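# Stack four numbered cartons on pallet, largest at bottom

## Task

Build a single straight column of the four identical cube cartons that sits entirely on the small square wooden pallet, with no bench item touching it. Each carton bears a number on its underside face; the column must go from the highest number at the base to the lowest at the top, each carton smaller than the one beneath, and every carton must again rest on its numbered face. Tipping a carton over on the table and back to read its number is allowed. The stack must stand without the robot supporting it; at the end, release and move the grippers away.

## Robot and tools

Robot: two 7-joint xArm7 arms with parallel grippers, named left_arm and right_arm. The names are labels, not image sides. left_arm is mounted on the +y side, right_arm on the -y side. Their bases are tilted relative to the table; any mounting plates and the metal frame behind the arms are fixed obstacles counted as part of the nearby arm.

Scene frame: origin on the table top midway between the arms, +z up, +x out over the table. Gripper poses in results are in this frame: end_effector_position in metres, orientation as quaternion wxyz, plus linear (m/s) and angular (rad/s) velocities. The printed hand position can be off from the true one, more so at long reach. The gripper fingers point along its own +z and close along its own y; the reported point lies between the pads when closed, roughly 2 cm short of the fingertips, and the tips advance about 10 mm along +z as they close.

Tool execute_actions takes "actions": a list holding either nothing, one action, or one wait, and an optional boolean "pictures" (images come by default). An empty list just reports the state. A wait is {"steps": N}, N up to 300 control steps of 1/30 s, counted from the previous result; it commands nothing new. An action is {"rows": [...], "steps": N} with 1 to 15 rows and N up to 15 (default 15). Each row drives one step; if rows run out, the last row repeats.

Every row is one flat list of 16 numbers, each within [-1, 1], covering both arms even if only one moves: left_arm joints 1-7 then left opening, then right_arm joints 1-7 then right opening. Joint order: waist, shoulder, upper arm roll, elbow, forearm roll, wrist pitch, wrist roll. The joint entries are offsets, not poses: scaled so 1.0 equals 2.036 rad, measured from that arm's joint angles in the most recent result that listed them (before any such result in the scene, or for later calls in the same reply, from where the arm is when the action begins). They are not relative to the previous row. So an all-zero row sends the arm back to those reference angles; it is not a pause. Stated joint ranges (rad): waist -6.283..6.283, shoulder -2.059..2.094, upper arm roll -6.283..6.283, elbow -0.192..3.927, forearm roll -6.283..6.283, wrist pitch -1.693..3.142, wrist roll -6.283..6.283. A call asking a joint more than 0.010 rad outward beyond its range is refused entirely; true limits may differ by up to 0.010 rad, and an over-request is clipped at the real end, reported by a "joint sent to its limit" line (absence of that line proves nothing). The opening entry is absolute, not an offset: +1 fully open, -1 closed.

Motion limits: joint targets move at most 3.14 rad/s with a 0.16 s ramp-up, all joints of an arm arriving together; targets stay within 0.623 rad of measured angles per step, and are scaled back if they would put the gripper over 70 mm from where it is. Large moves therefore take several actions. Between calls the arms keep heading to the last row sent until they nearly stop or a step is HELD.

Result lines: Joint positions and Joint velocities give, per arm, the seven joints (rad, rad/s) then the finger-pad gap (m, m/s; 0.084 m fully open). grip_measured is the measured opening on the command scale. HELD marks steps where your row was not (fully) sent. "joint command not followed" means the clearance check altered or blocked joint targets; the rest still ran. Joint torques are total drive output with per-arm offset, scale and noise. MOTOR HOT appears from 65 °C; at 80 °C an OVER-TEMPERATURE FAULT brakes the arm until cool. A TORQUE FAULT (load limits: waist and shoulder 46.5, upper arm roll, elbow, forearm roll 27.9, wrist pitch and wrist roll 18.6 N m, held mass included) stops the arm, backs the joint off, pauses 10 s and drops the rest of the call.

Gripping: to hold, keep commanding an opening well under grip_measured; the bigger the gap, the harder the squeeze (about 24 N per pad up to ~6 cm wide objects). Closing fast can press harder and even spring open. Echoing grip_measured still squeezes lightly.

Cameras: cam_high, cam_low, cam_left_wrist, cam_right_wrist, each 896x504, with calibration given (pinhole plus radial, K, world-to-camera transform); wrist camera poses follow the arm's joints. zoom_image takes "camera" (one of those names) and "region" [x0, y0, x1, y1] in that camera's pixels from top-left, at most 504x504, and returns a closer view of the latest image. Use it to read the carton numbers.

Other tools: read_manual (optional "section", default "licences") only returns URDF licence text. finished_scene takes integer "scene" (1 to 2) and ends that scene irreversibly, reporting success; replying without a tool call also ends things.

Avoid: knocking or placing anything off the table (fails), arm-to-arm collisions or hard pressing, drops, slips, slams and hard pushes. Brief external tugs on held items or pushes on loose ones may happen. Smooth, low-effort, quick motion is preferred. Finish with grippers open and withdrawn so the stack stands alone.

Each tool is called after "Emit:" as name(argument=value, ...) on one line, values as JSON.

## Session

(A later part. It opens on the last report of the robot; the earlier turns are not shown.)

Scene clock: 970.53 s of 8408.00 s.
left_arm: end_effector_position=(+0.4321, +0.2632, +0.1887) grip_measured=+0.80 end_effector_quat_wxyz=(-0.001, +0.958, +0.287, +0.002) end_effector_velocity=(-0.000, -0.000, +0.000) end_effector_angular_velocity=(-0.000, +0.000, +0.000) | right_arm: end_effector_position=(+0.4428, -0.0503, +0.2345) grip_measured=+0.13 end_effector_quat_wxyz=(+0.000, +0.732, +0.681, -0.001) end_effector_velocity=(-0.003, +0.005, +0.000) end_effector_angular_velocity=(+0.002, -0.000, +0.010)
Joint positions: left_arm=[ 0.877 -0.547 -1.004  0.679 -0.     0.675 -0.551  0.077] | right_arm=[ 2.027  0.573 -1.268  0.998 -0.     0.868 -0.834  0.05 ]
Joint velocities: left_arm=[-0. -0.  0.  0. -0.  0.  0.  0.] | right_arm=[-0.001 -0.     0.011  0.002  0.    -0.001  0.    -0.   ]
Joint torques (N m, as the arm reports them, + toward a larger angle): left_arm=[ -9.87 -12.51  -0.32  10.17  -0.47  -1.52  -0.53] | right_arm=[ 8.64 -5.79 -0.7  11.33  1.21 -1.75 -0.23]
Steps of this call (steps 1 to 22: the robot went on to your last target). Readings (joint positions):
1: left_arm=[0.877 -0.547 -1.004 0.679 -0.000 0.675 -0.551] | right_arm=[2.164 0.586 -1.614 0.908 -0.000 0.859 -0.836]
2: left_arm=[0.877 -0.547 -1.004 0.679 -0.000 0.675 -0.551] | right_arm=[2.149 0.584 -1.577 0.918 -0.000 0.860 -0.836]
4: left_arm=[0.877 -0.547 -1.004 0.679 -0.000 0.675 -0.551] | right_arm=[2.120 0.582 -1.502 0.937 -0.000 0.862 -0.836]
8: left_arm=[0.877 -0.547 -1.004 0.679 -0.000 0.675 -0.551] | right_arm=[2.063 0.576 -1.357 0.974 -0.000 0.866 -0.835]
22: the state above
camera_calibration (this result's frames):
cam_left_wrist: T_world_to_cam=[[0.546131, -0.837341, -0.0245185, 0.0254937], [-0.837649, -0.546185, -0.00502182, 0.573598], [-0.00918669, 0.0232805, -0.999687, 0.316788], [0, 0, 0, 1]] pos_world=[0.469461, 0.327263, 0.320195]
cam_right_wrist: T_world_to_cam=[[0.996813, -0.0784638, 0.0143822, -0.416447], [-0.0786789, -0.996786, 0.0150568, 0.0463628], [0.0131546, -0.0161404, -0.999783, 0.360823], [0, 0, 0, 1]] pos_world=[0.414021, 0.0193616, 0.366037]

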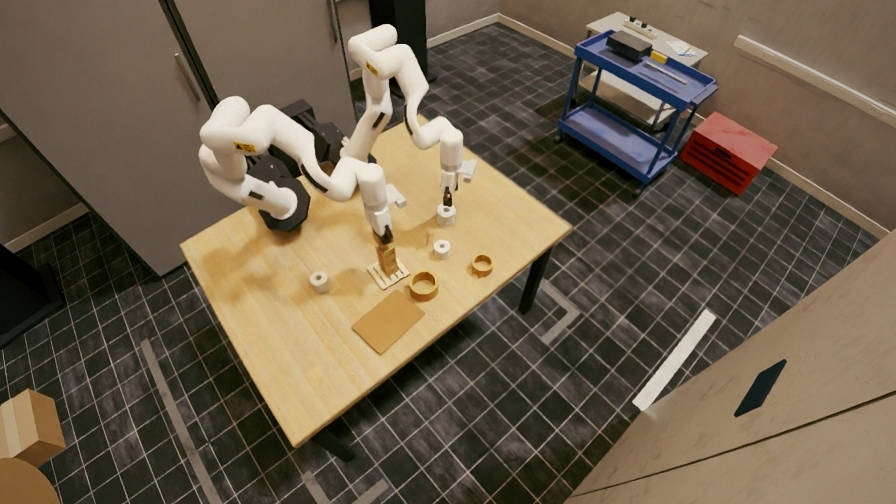

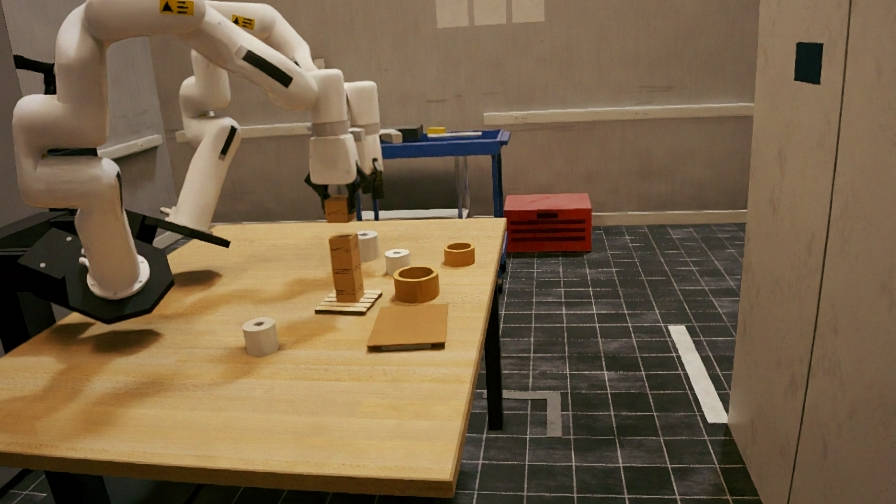

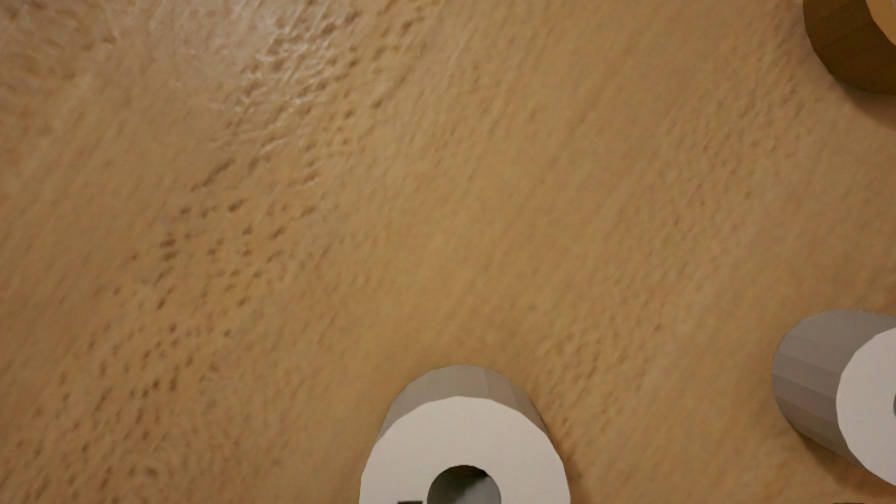

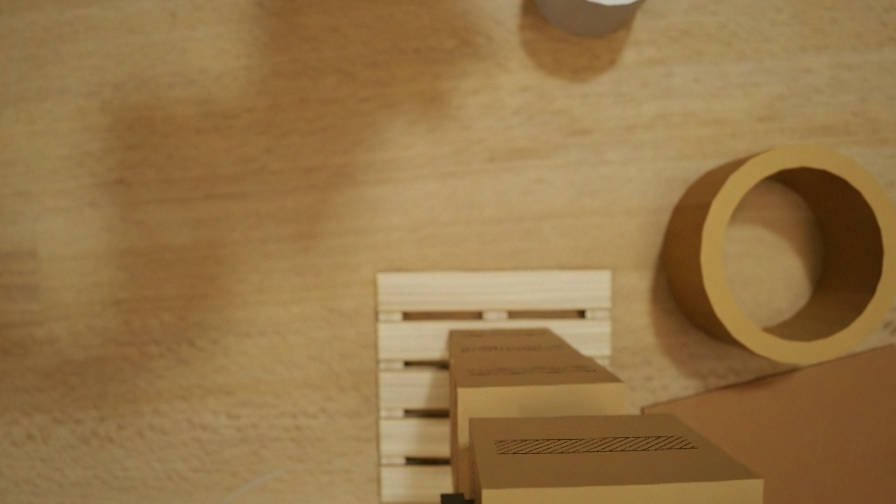

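Emit:
execute_actions(actions=[{"rows":[[0,0,0,0,0,0,0,0.8,-0.014,0.0028,0.0125,-0.0058,0,-0.014,-0.001,-0.4],[0,0,0,0,0,0,0,0.8,-0.028,0.0055,0.025,-0.0116,0,-0.028,-0.002,-0.4],[0,0,0,0,0,0,0,0.8,-0.0425,0.0083,0.0375,-0.0174,0,-0.0423,-0.0027,-0.4]],"steps":15}], pictures=false)

Emit:
execute_actions(actions=[{"steps":6}])

Emit:
zoom_image(camera="cam_right_wrist", region=[440, 320, 720, 504])

Scene clock: 986.57 s of 8408.00 s.
left_arm: end_effector_position=(+0.4321, +0.2632, +0.1887) grip_measured=+0.80 end_effector_quat_wxyz=(-0.001, +0.958, +0.287, +0.002) end_effector_velocity=(-0.000, -0.000, -0.000) end_effector_angular_velocity=(-0.001, +0.000, +0.001) | right_arm: end_effector_position=(+0.4411, -0.0490, +0.2042) grip_measured=+0.13 end_effector_quat_wxyz=(+0.000, +0.729, +0.684, -0.000) end_effector_velocity=(-0.001, +0.001, -0.003) end_effector_angular_velocity=(+0.002, -0.001, +0.003)
Joint positions: left_arm=[ 0.877 -0.547 -1.004  0.679 -0.     0.675 -0.551  0.077] | right_arm=[ 1.941  0.589 -1.192  0.963 -0.     0.783 -0.84   0.05 ]
Joint velocities: left_arm=[ 0.     0.    -0.     0.    -0.001 -0.    -0.     0.   ] | right_arm=[-0.009  0.002  0.011 -0.005  0.    -0.012 -0.001 -0.   ]
Joint torques (N m, as the arm reports them, + toward a larger angle): left_arm=[ -9.89 -12.27  -0.55  10.2   -0.63  -1.45  -0.56] | right_arm=[ 8.35 -6.47 -0.17 11.41  1.04 -1.79 -0.2 ]
Steps of this call (steps 1 to 15: the robot went on to your last target; steps 16 to 90: nothing new was sent; then 12.53 s passed at rest; steps 91 to 105: all 15 steps of this action). Readings (joint positions):
91: left_arm=[0.877 -0.547 -1.004 0.679 -0.000 0.675 -0.551] | right_arm=[2.026 0.573 -1.266 0.998 -0.000 0.868 -0.834]
92: left_arm=[0.877 -0.547 -1.004 0.679 -0.000 0.675 -0.551] | right_arm=[2.024 0.573 -1.264 0.997 -0.000 0.865 -0.835]
94: left_arm=[0.877 -0.547 -1.004 0.679 -0.000 0.675 -0.551] | right_arm=[2.005 0.576 -1.247 0.991 -0.000 0.844 -0.836]
98: left_arm=[0.877 -0.547 -1.004 0.679 -0.000 0.675 -0.551] | right_arm=[1.954 0.587 -1.205 0.966 -0.000 0.799 -0.839]
105: the state above

Scene clock: 986.77 s of 8408.00 s.
left_arm: end_effector_position=(+0.4321, +0.2632, +0.1887) grip_measured=+0.80 end_effector_quat_wxyz=(-0.001, +0.958, +0.287, +0.002) end_effector_velocity=(-0.000, -0.000, -0.000) end_effector_angular_velocity=(-0.001, +0.000, -0.000) | right_arm: end_effector_position=(+0.4410, -0.0491, +0.2037) grip_measured=+0.13 end_effector_quat_wxyz=(+0.000, +0.729, +0.684, -0.000) end_effector_velocity=(+0.000, -0.001, -0.001) end_effector_angular_velocity=(-0.002, +0.001, -0.002)
Joint positions: left_arm=[ 0.877 -0.547 -1.004  0.679 -0.     0.675 -0.551  0.077] | right_arm=[ 1.94   0.589 -1.191  0.962 -0.     0.782 -0.84   0.05 ]
Joint velocities: left_arm=[-0.     0.    -0.001 -0.    -0.001  0.    -0.    -0.   ] | right_arm=[-0.002  0.    -0.    -0.001 -0.    -0.001 -0.     0.   ]
Joint torques (N m, as the arm reports them, + toward a larger angle): left_arm=[ -9.85 -12.4   -0.34  10.35  -0.61  -1.38  -0.56] | right_arm=[ 8.89 -7.26 -0.63 11.07  0.98 -1.71 -0.18]
Steps of this call (steps 1 to 6: the robot went on to your last target). Readings (joint positions):
1: left_arm=[0.877 -0.547 -1.004 0.679 -0.000 0.675 -0.551] | right_arm=[1.941 0.589 -1.192 0.963 -0.000 0.783 -0.840]
2: left_arm=[0.877 -0.547 -1.004 0.679 -0.000 0.675 -0.551] | right_arm=[1.941 0.589 -1.192 0.963 -0.000 0.783 -0.840]
4: left_arm=[0.877 -0.547 -1.004 0.679 -0.000 0.675 -0.551] | right_arm=[1.941 0.589 -1.192 0.963 -0.000 0.782 -0.840]
6: the state above
camera_calibration (this result's frames):
cam_left_wrist: T_world_to_cam=[[0.546131, -0.837341, -0.0245184, 0.0254936], [-0.83765, -0.546185, -0.00502198, 0.573598], [-0.00918645, 0.0232804, -0.999687, 0.316788], [0, 0, 0, 1]] pos_world=[0.469461, 0.327262, 0.320195]
cam_right_wrist: T_world_to_cam=[[0.997515, -0.0689789, 0.0143571, -0.413942], [-0.0691817, -0.997504, 0.014137, 0.0437752], [0.0133461, -0.0150951, -0.999797, 0.330051], [0, 0, 0, 1]] pos_world=[0.411536, 0.0200948, 0.335308]

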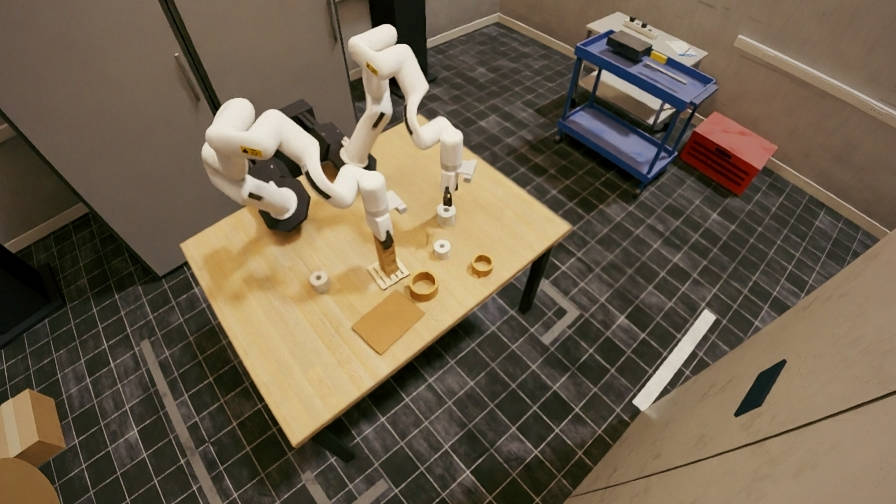

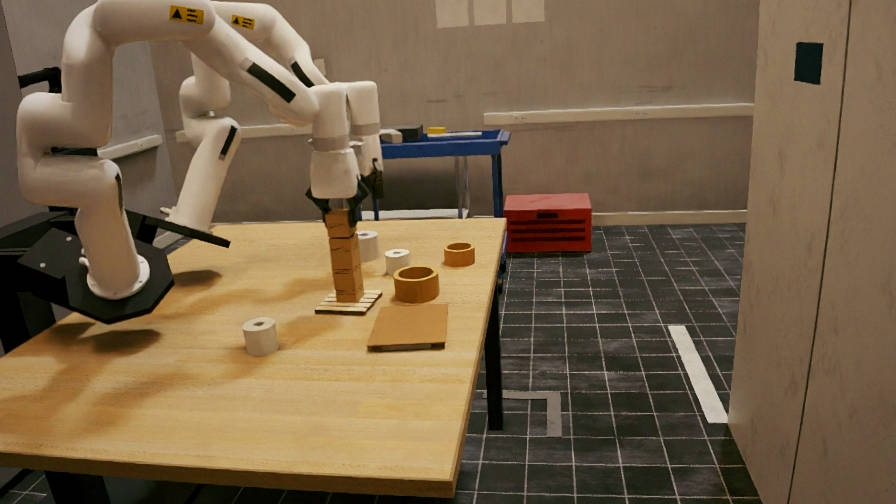

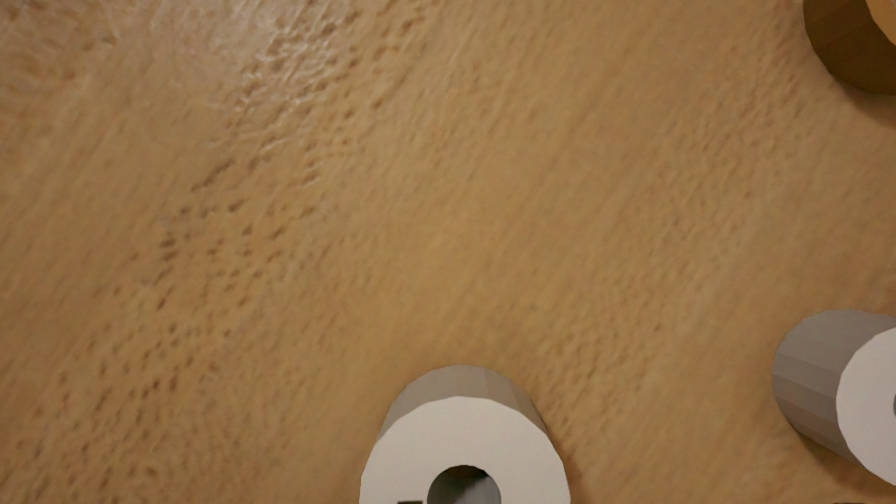

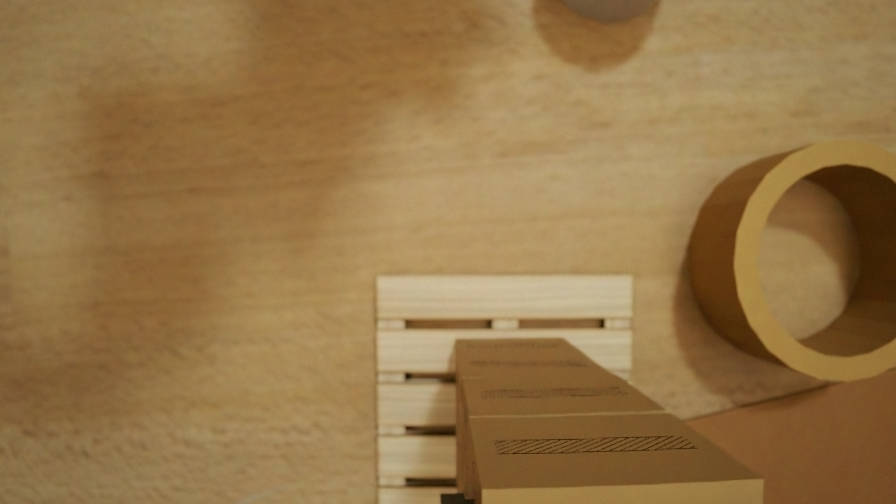

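Region (440, 320, 720, 504) of cam_right_wrist's 896x504 image, scaled by 1.800, with more detail than that image has; it fills the top 331 rows of this view, and the rest is white.

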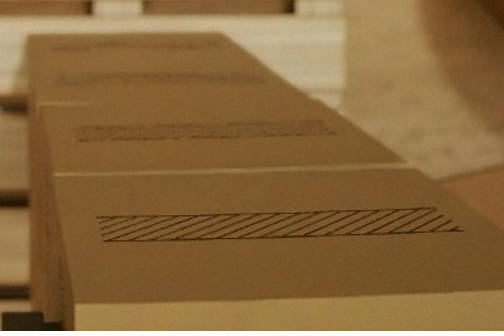

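Emit:
execute_actions(actions=[{"rows":[[0,0,0,0,0,0,0,0.8,-0.0007,0.0002,0.0001,-0.0012,0,-0.0016,0,-0.4],[0,0,0,0,0,0,0,0.8,-0.0023,0.0006,0.0014,-0.0017,0,-0.003,0,-0.4],[0,0,0,0,0,0,0,0.8,-0.0039,0.0009,0.0028,-0.0021,0,-0.0045,0,-0.4],[0,0,0,0,0,0,0,0.8,-0.0055,0.0013,0.0041,-0.0026,0,-0.0059,0,-0.4]],"steps":14}])

Emit:
zoom_image(camera="cam_low", region=[300, 180, 400, 300])

Scene clock: 994.23 s of 8408.00 s.
left_arm: end_effector_position=(+0.4321, +0.2632, +0.1887) grip_measured=+0.80 end_effector_quat_wxyz=(-0.001, +0.958, +0.287, +0.002) end_effector_velocity=(-0.000, -0.000, -0.000) end_effector_angular_velocity=(-0.002, +0.001, +0.001) | right_arm: end_effector_position=(+0.4410, -0.0497, +0.1995) grip_measured=+0.13 end_effector_quat_wxyz=(+0.000, +0.729, +0.684, -0.000) end_effector_velocity=(+0.000, +0.001, -0.001) end_effector_angular_velocity=(+0.001, -0.001, +0.001)
Joint positions: left_arm=[ 0.877 -0.547 -1.004  0.679 -0.     0.675 -0.551  0.077] | right_arm=[ 1.929  0.592 -1.183  0.957 -0.     0.77  -0.84   0.05 ]
Joint velocities: left_arm=[ 0.     0.001 -0.     0.    -0.002  0.     0.    -0.   ] | right_arm=[-0.003  0.001  0.003  0.     0.    -0.003 -0.    -0.   ]
Joint torques (N m, as the arm reports them, + toward a larger angle): left_arm=[ -9.77 -12.32  -0.41  10.23  -0.68  -1.44  -0.62] | right_arm=[ 9.24 -6.76  0.02 11.02  1.11 -1.44 -0.12]
Steps of this call (steps 1 to 15: the robot went on to your last target; steps 16 to 90: nothing new was sent; then 4.00 s passed at rest; steps 91 to 104: all 14 steps of this action). Readings (joint positions):
91: left_arm=[0.877 -0.547 -1.004 0.679 -0.000 0.675 -0.551] | right_arm=[1.940 0.589 -1.191 0.962 -0.000 0.782 -0.840]
92: left_arm=[0.877 -0.547 -1.004 0.679 -0.000 0.675 -0.551] | right_arm=[1.940 0.589 -1.191 0.962 -0.000 0.782 -0.840]
94: left_arm=[0.877 -0.547 -1.004 0.679 -0.000 0.675 -0.551] | right_arm=[1.938 0.590 -1.190 0.961 -0.000 0.779 -0.840]
98: left_arm=[0.877 -0.547 -1.004 0.679 -0.000 0.675 -0.551] | right_arm=[1.931 0.591 -1.185 0.958 -0.000 0.773 -0.840]
104: the state above
camera_calibration (this result's frames):
cam_left_wrist: T_world_to_cam=[[0.546131, -0.837341, -0.0245183, 0.0254936], [-0.83765, -0.546185, -0.00502216, 0.573598], [-0.00918629, 0.0232805, -0.999687, 0.316788], [0, 0, 0, 1]] pos_world=[0.469461, 0.327262, 0.320195]
cam_right_wrist: T_world_to_cam=[[0.997451, -0.0698529, 0.0145575, -0.413959], [-0.0700613, -0.99744, 0.0143361, 0.0435773], [0.0135188, -0.0153195, -0.999791, 0.325788], [0, 0, 0, 1]] pos_world=[0.411553, 0.0195404, 0.331121]

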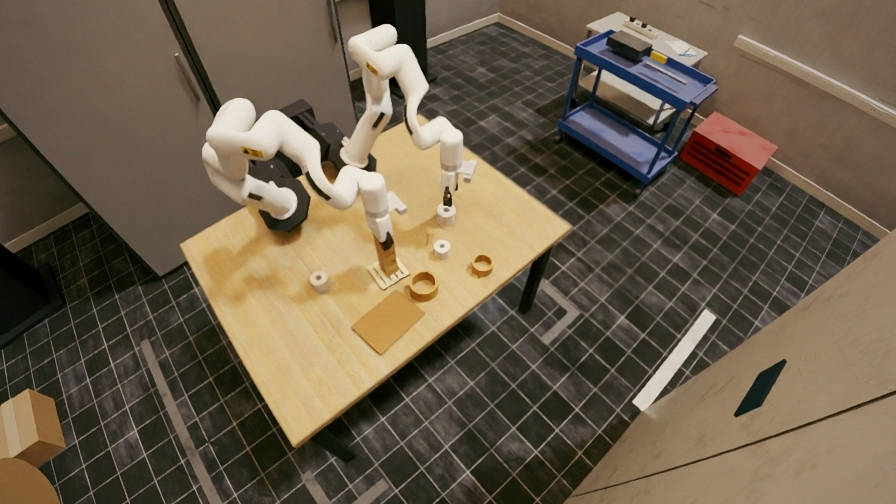

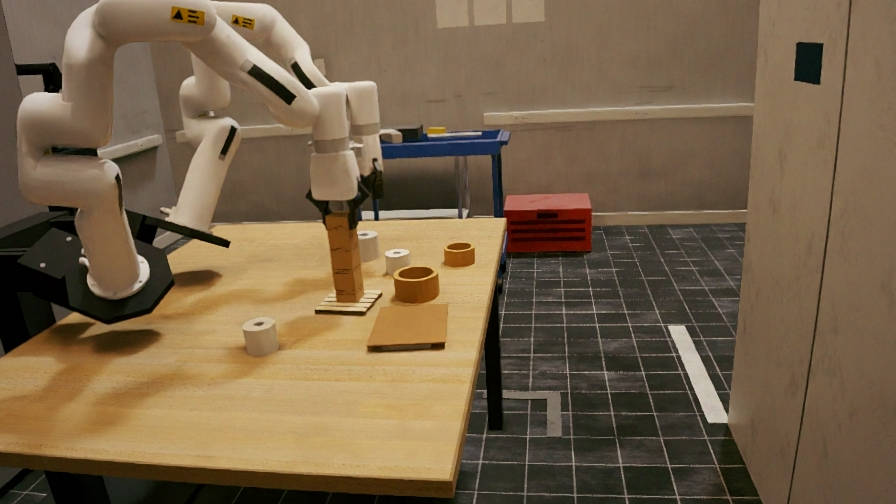

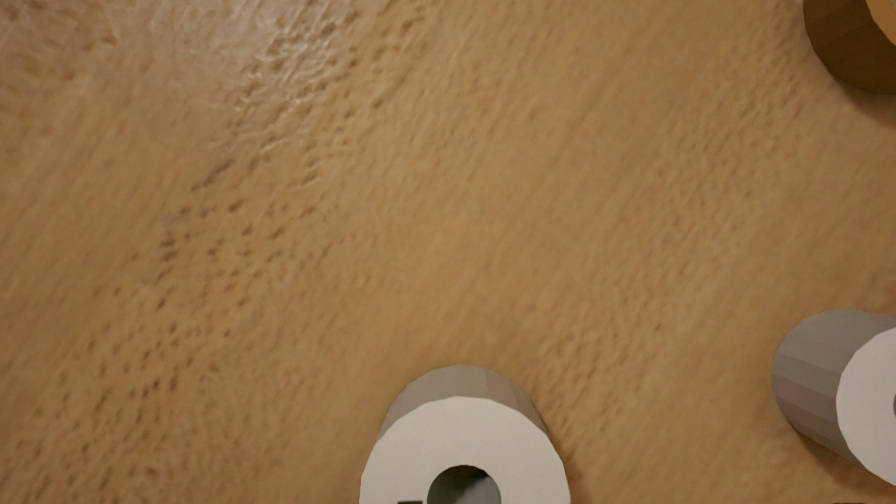

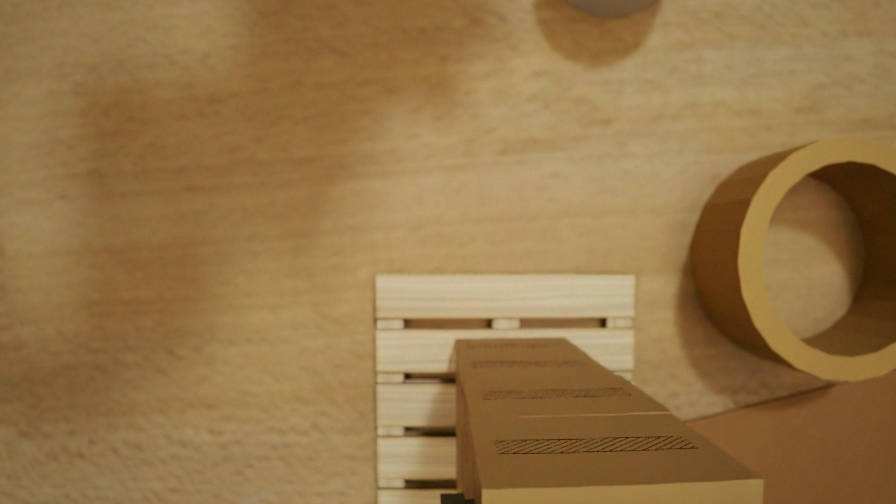

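Region (300, 180, 400, 300) of cam_low's 896x504 image, scaled by 4.200, with more detail than that image has.

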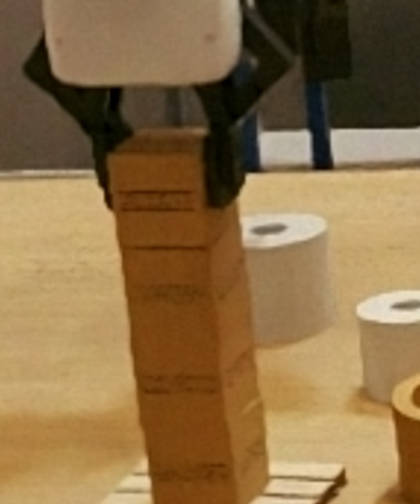

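Emit:
execute_actions(actions=[{"rows":[[0,0,0,0,0,0,0,0.8,0,0,0,0,0,0,0,0.0],[0,0,0,0,0,0,0,0.8,0,0,0,0,0,0,0,0.13],[0,0,0,0,0,0,0,0.8,0,0,0,0,0,0,0,0.2],[0,0,0,0,0,0,0,0.8,0,0,0,0,0,0,0,0.3],[0,0,0,0,0,0,0,0.8,0,0,0,0,0,0,0,0.5],[0,0,0,0,0,0,0,0.8,0,0,0,0,0,0,0,0.8]],"steps":12}], pictures=false)

Emit:
execute_actions(actions=[{"rows":[[0,0,0,0,0,0,0,0.8,0.018,-0.0034,-0.015,0.006,0,0.017,0,0.8],[0,0,0,0,0,0,0,0.8,0.036,-0.007,-0.03,0.013,0,0.034,0,0.8],[0,0,0,0,0,0,0,0.8,0.0712,-0.0135,-0.0602,0.027,0,0.0675,0,0.8]],"steps":13}], pictures=false)

Emit:
execute_actions(actions=[{"rows":[[0,0,0,0,0,0,0,0.8,0,0,-0.3,0,0,0,0,0.8]],"steps":15}], pictures=false)

Emit:
execute_actions(actions=[{"steps":15}])

Scene clock: 1008.87 s of 8408.00 s.
left_arm: end_effector_position=(+0.4321, +0.2632, +0.1887) grip_measured=+0.80 end_effector_quat_wxyz=(-0.001, +0.958, +0.287, +0.002) end_effector_velocity=(-0.000, +0.000, -0.000) end_effector_angular_velocity=(-0.000, +0.000, -0.000) | right_arm: end_effector_position=(+0.4410, -0.0497, +0.1996) grip_measured=+0.79 end_effector_quat_wxyz=(+0.000, +0.729, +0.684, -0.000) end_effector_velocity=(-0.000, +0.000, -0.000) end_effector_angular_velocity=(-0.001, +0.000, +0.002)
Joint positions: left_arm=[ 0.877 -0.547 -1.004  0.679 -0.     0.675 -0.551  0.077] | right_arm=[ 1.929  0.592 -1.183  0.957 -0.     0.77  -0.84   0.076]
Joint velocities: left_arm=[ 0.     0.001  0.    -0.     0.001 -0.    -0.    -0.   ] | right_arm=[-0.     0.     0.001 -0.    -0.001  0.    -0.     0.002]
Joint torques (N m, as the arm reports them, + toward a larger angle): left_arm=[ -9.92 -12.18  -0.47  10.24  -0.59  -1.46  -0.55] | right_arm=[ 7.87 -6.37 -0.33 10.27  1.08 -1.59 -0.49]
Steps of this call (steps 1 to 15: the robot went on to your last target; steps 16 to 90: nothing new was sent; then 11.23 s passed at rest; steps 91 to 102: all 12 steps of this action). Readings (joint positions):
91: left_arm=[0.877 -0.547 -1.004 0.679 -0.000 0.675 -0.551] | right_arm=[1.929 0.592 -1.183 0.957 -0.000 0.770 -0.840]
92: left_arm=[0.877 -0.547 -1.004 0.679 -0.000 0.675 -0.551] | right_arm=[1.929 0.592 -1.183 0.957 -0.000 0.770 -0.840]
94: left_arm=[0.877 -0.547 -1.004 0.679 -0.000 0.675 -0.551] | right_arm=[1.929 0.592 -1.183 0.957 -0.000 0.770 -0.840]
98: left_arm=[0.877 -0.547 -1.004 0.679 -0.000 0.675 -0.551] | right_arm=[1.929 0.592 -1.183 0.957 -0.000 0.770 -0.840]
102: the state above

Scene clock: 1009.30 s of 8408.00 s.
left_arm: end_effector_position=(+0.4321, +0.2632, +0.1887) grip_measured=+0.80 end_effector_quat_wxyz=(-0.001, +0.958, +0.287, +0.002) end_effector_velocity=(-0.000, -0.000, +0.000) end_effector_angular_velocity=(+0.000, +0.000, +0.000) | right_arm: end_effector_position=(+0.4416, -0.0497, +0.2485) grip_measured=+0.80 end_effector_quat_wxyz=(+0.000, +0.730, +0.684, +0.000) end_effector_velocity=(-0.004, -0.014, +0.006) end_effector_angular_velocity=(-0.023, +0.026, -0.017)
Joint positions: left_arm=[ 0.877 -0.547 -1.004  0.679 -0.     0.675 -0.551  0.077] | right_arm=[ 2.07   0.565 -1.302  1.01  -0.     0.903 -0.84   0.077]
Joint velocities: left_arm=[ 0. -0. -0. -0. -0.  0. -0.  0.] | right_arm=[ 0.037 -0.005 -0.048  0.    -0.     0.055  0.    -0.   ]
Joint torques (N m, as the arm reports them, + toward a larger angle): left_arm=[-10.05 -12.1   -0.51  10.1   -0.72  -1.49  -0.69] | right_arm=[ 7.46 -3.95 -0.01 11.69  1.18 -1.58 -0.03]
Steps of this call (steps 1 to 13: all 13 steps of this action). Readings (joint positions):
1: left_arm=[0.877 -0.547 -1.004 0.679 -0.000 0.675 -0.551] | right_arm=[1.929 0.592 -1.183 0.957 -0.000 0.771 -0.840]
2: left_arm=[0.877 -0.547 -1.004 0.679 -0.000 0.675 -0.551] | right_arm=[1.932 0.592 -1.186 0.958 -0.000 0.774 -0.840]
4: left_arm=[0.877 -0.547 -1.004 0.679 -0.000 0.675 -0.551] | right_arm=[1.957 0.587 -1.208 0.965 -0.000 0.799 -0.840]
8: left_arm=[0.877 -0.547 -1.004 0.679 -0.000 0.675 -0.551] | right_arm=[2.044 0.569 -1.279 1.004 -0.000 0.876 -0.840]
13: the state above

Scene clock: 1009.80 s of 8408.00 s.
left_arm: end_effector_position=(+0.4321, +0.2632, +0.1887) grip_measured=+0.80 end_effector_quat_wxyz=(-0.001, +0.958, +0.287, +0.002) end_effector_velocity=(-0.000, -0.000, -0.000) end_effector_angular_velocity=(-0.001, +0.000, +0.000) | right_arm: end_effector_position=(+0.5190, -0.1924, +0.2513) grip_measured=+0.80 end_effector_quat_wxyz=(+0.018, +0.833, +0.553, -0.002) end_effector_velocity=(+0.123, -0.359, +0.012) end_effector_angular_velocity=(-0.064, -0.051, -0.778)
Joint positions: left_arm=[ 0.877 -0.547 -1.004  0.679 -0.     0.675 -0.551  0.077] | right_arm=[ 2.07   0.565 -1.638  1.01  -0.     0.904 -0.84   0.077]
Joint velocities: left_arm=[ 0.     0.001 -0.     0.     0.    -0.    -0.    -0.   ] | right_arm=[-0.001 -0.001 -0.78  -0.001  0.001 -0.002 -0.    -0.   ]
Joint torques (N m, as the arm reports them, + toward a larger angle): left_arm=[-10.02 -12.13  -0.35  10.17  -0.58  -1.44  -0.65] | right_arm=[ 9.04 -0.17 -0.84 11.1   1.3  -1.81 -0.24]
Steps of this call (steps 1 to 15: all 15 steps of this action). Readings (joint positions):
1: left_arm=[0.877 -0.547 -1.004 0.679 -0.000 0.675 -0.551] | right_arm=[2.071 0.565 -1.303 1.010 -0.000 0.905 -0.840]
2: left_arm=[0.877 -0.547 -1.004 0.679 -0.000 0.675 -0.551] | right_arm=[2.072 0.565 -1.306 1.011 -0.000 0.906 -0.840]
4: left_arm=[0.877 -0.547 -1.004 0.679 -0.000 0.675 -0.551] | right_arm=[2.075 0.566 -1.338 1.011 -0.000 0.906 -0.840]
8: left_arm=[0.877 -0.547 -1.004 0.679 -0.000 0.675 -0.551] | right_arm=[2.070 0.565 -1.456 1.010 -0.001 0.905 -0.840]
15: the state above

Scene clock: 1010.30 s of 8408.00 s.
left_arm: end_effector_position=(+0.4321, +0.2632, +0.1887) grip_measured=+0.80 end_effector_quat_wxyz=(-0.001, +0.958, +0.287, +0.002) end_effector_velocity=(-0.000, +0.000, -0.000) end_effector_angular_velocity=(-0.000, +0.000, -0.000) | right_arm: end_effector_position=(+0.5448, -0.3199, +0.2576) grip_measured=+0.80 end_effector_quat_wxyz=(+0.032, +0.899, +0.437, -0.002) end_effector_velocity=(+0.004, -0.011, +0.006) end_effector_angular_velocity=(-0.005, -0.015, -0.022)
Joint positions: left_arm=[ 0.877 -0.547 -1.004  0.679 -0.     0.675 -0.551  0.077] | right_arm=[ 2.07   0.565 -1.906  1.01  -0.     0.903 -0.84   0.077]
Joint velocities: left_arm=[-0.     0.001  0.    -0.     0.001  0.    -0.     0.   ] | right_arm=[ 0.011  0.007 -0.032  0.005  0.    -0.001 -0.     0.   ]
Joint torques (N m, as the arm reports them, + toward a larger angle): left_arm=[ -9.85 -12.65  -0.28  10.18  -0.52  -1.55  -0.64] | right_arm=[ 6.22  3.66 -1.65 11.61  1.51 -1.6  -0.25]
Steps of this call (steps 1 to 15: the robot went on to your last target). Readings (joint positions):
1: left_arm=[0.877 -0.547 -1.004 0.679 -0.000 0.675 -0.551] | right_arm=[2.070 0.565 -1.664 1.010 -0.000 0.904 -0.840]
2: left_arm=[0.877 -0.547 -1.004 0.679 -0.000 0.675 -0.551] | right_arm=[2.070 0.565 -1.690 1.010 -0.000 0.904 -0.840]
4: left_arm=[0.877 -0.547 -1.004 0.679 -0.000 0.675 -0.551] | right_arm=[2.070 0.565 -1.742 1.010 -0.000 0.904 -0.840]
8: left_arm=[0.877 -0.547 -1.004 0.679 -0.000 0.675 -0.551] | right_arm=[2.070 0.565 -1.846 1.010 -0.000 0.904 -0.840]
15: the state above
camera_calibration (this result's frames):
cam_left_wrist: T_world_to_cam=[[0.546131, -0.837341, -0.0245183, 0.0254936], [-0.83765, -0.546185, -0.00502231, 0.573598], [-0.00918613, 0.0232806, -0.999687, 0.316788], [0, 0, 0, 1]] pos_world=[0.469461, 0.327262, 0.320195]
cam_right_wrist: T_world_to_cam=[[0.781625, -0.619841, 0.0697064, -0.609743], [-0.623191, -0.78076, 0.0452487, 0.143239], [0.0263769, -0.0788079, -0.996541, 0.35019], [0, 0, 0, 1]] pos_world=[0.556619, -0.238511, 0.385]

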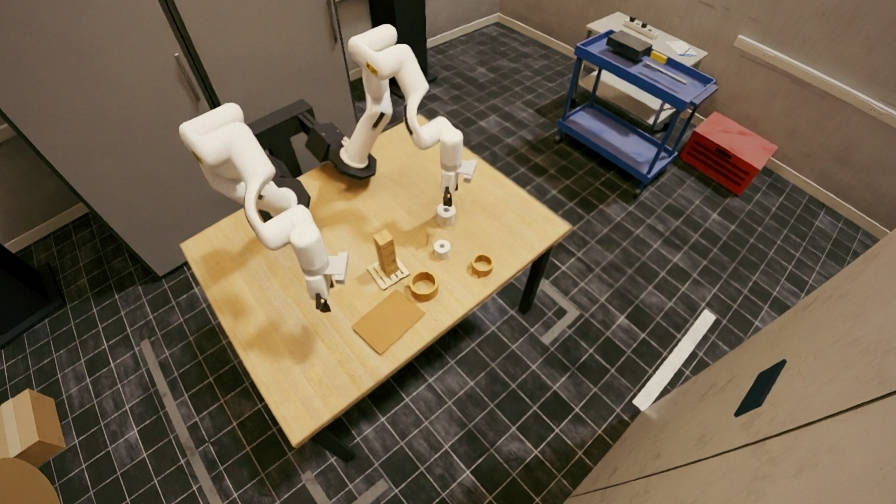

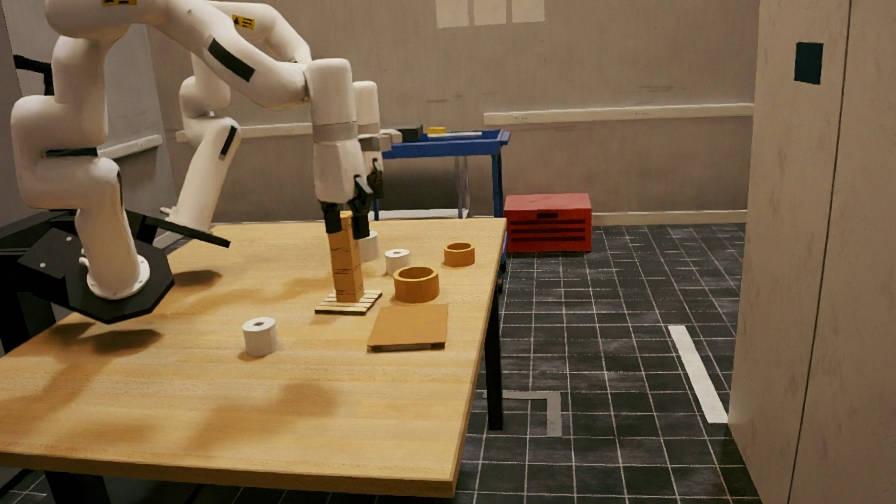

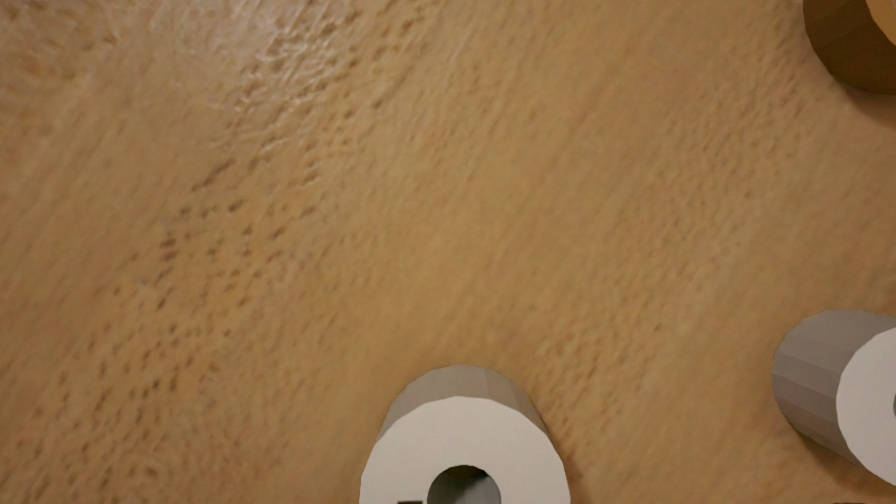

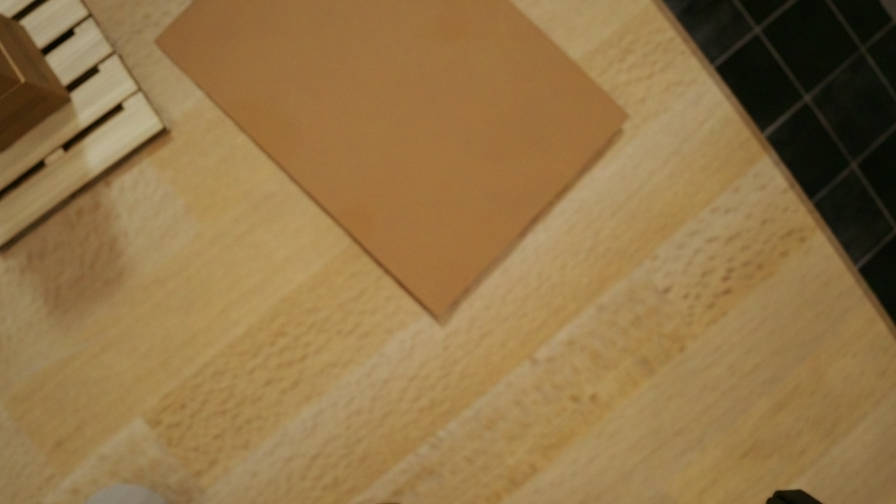

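Emit:
finished_scene(scene=1)

The scene is finished: the task was done.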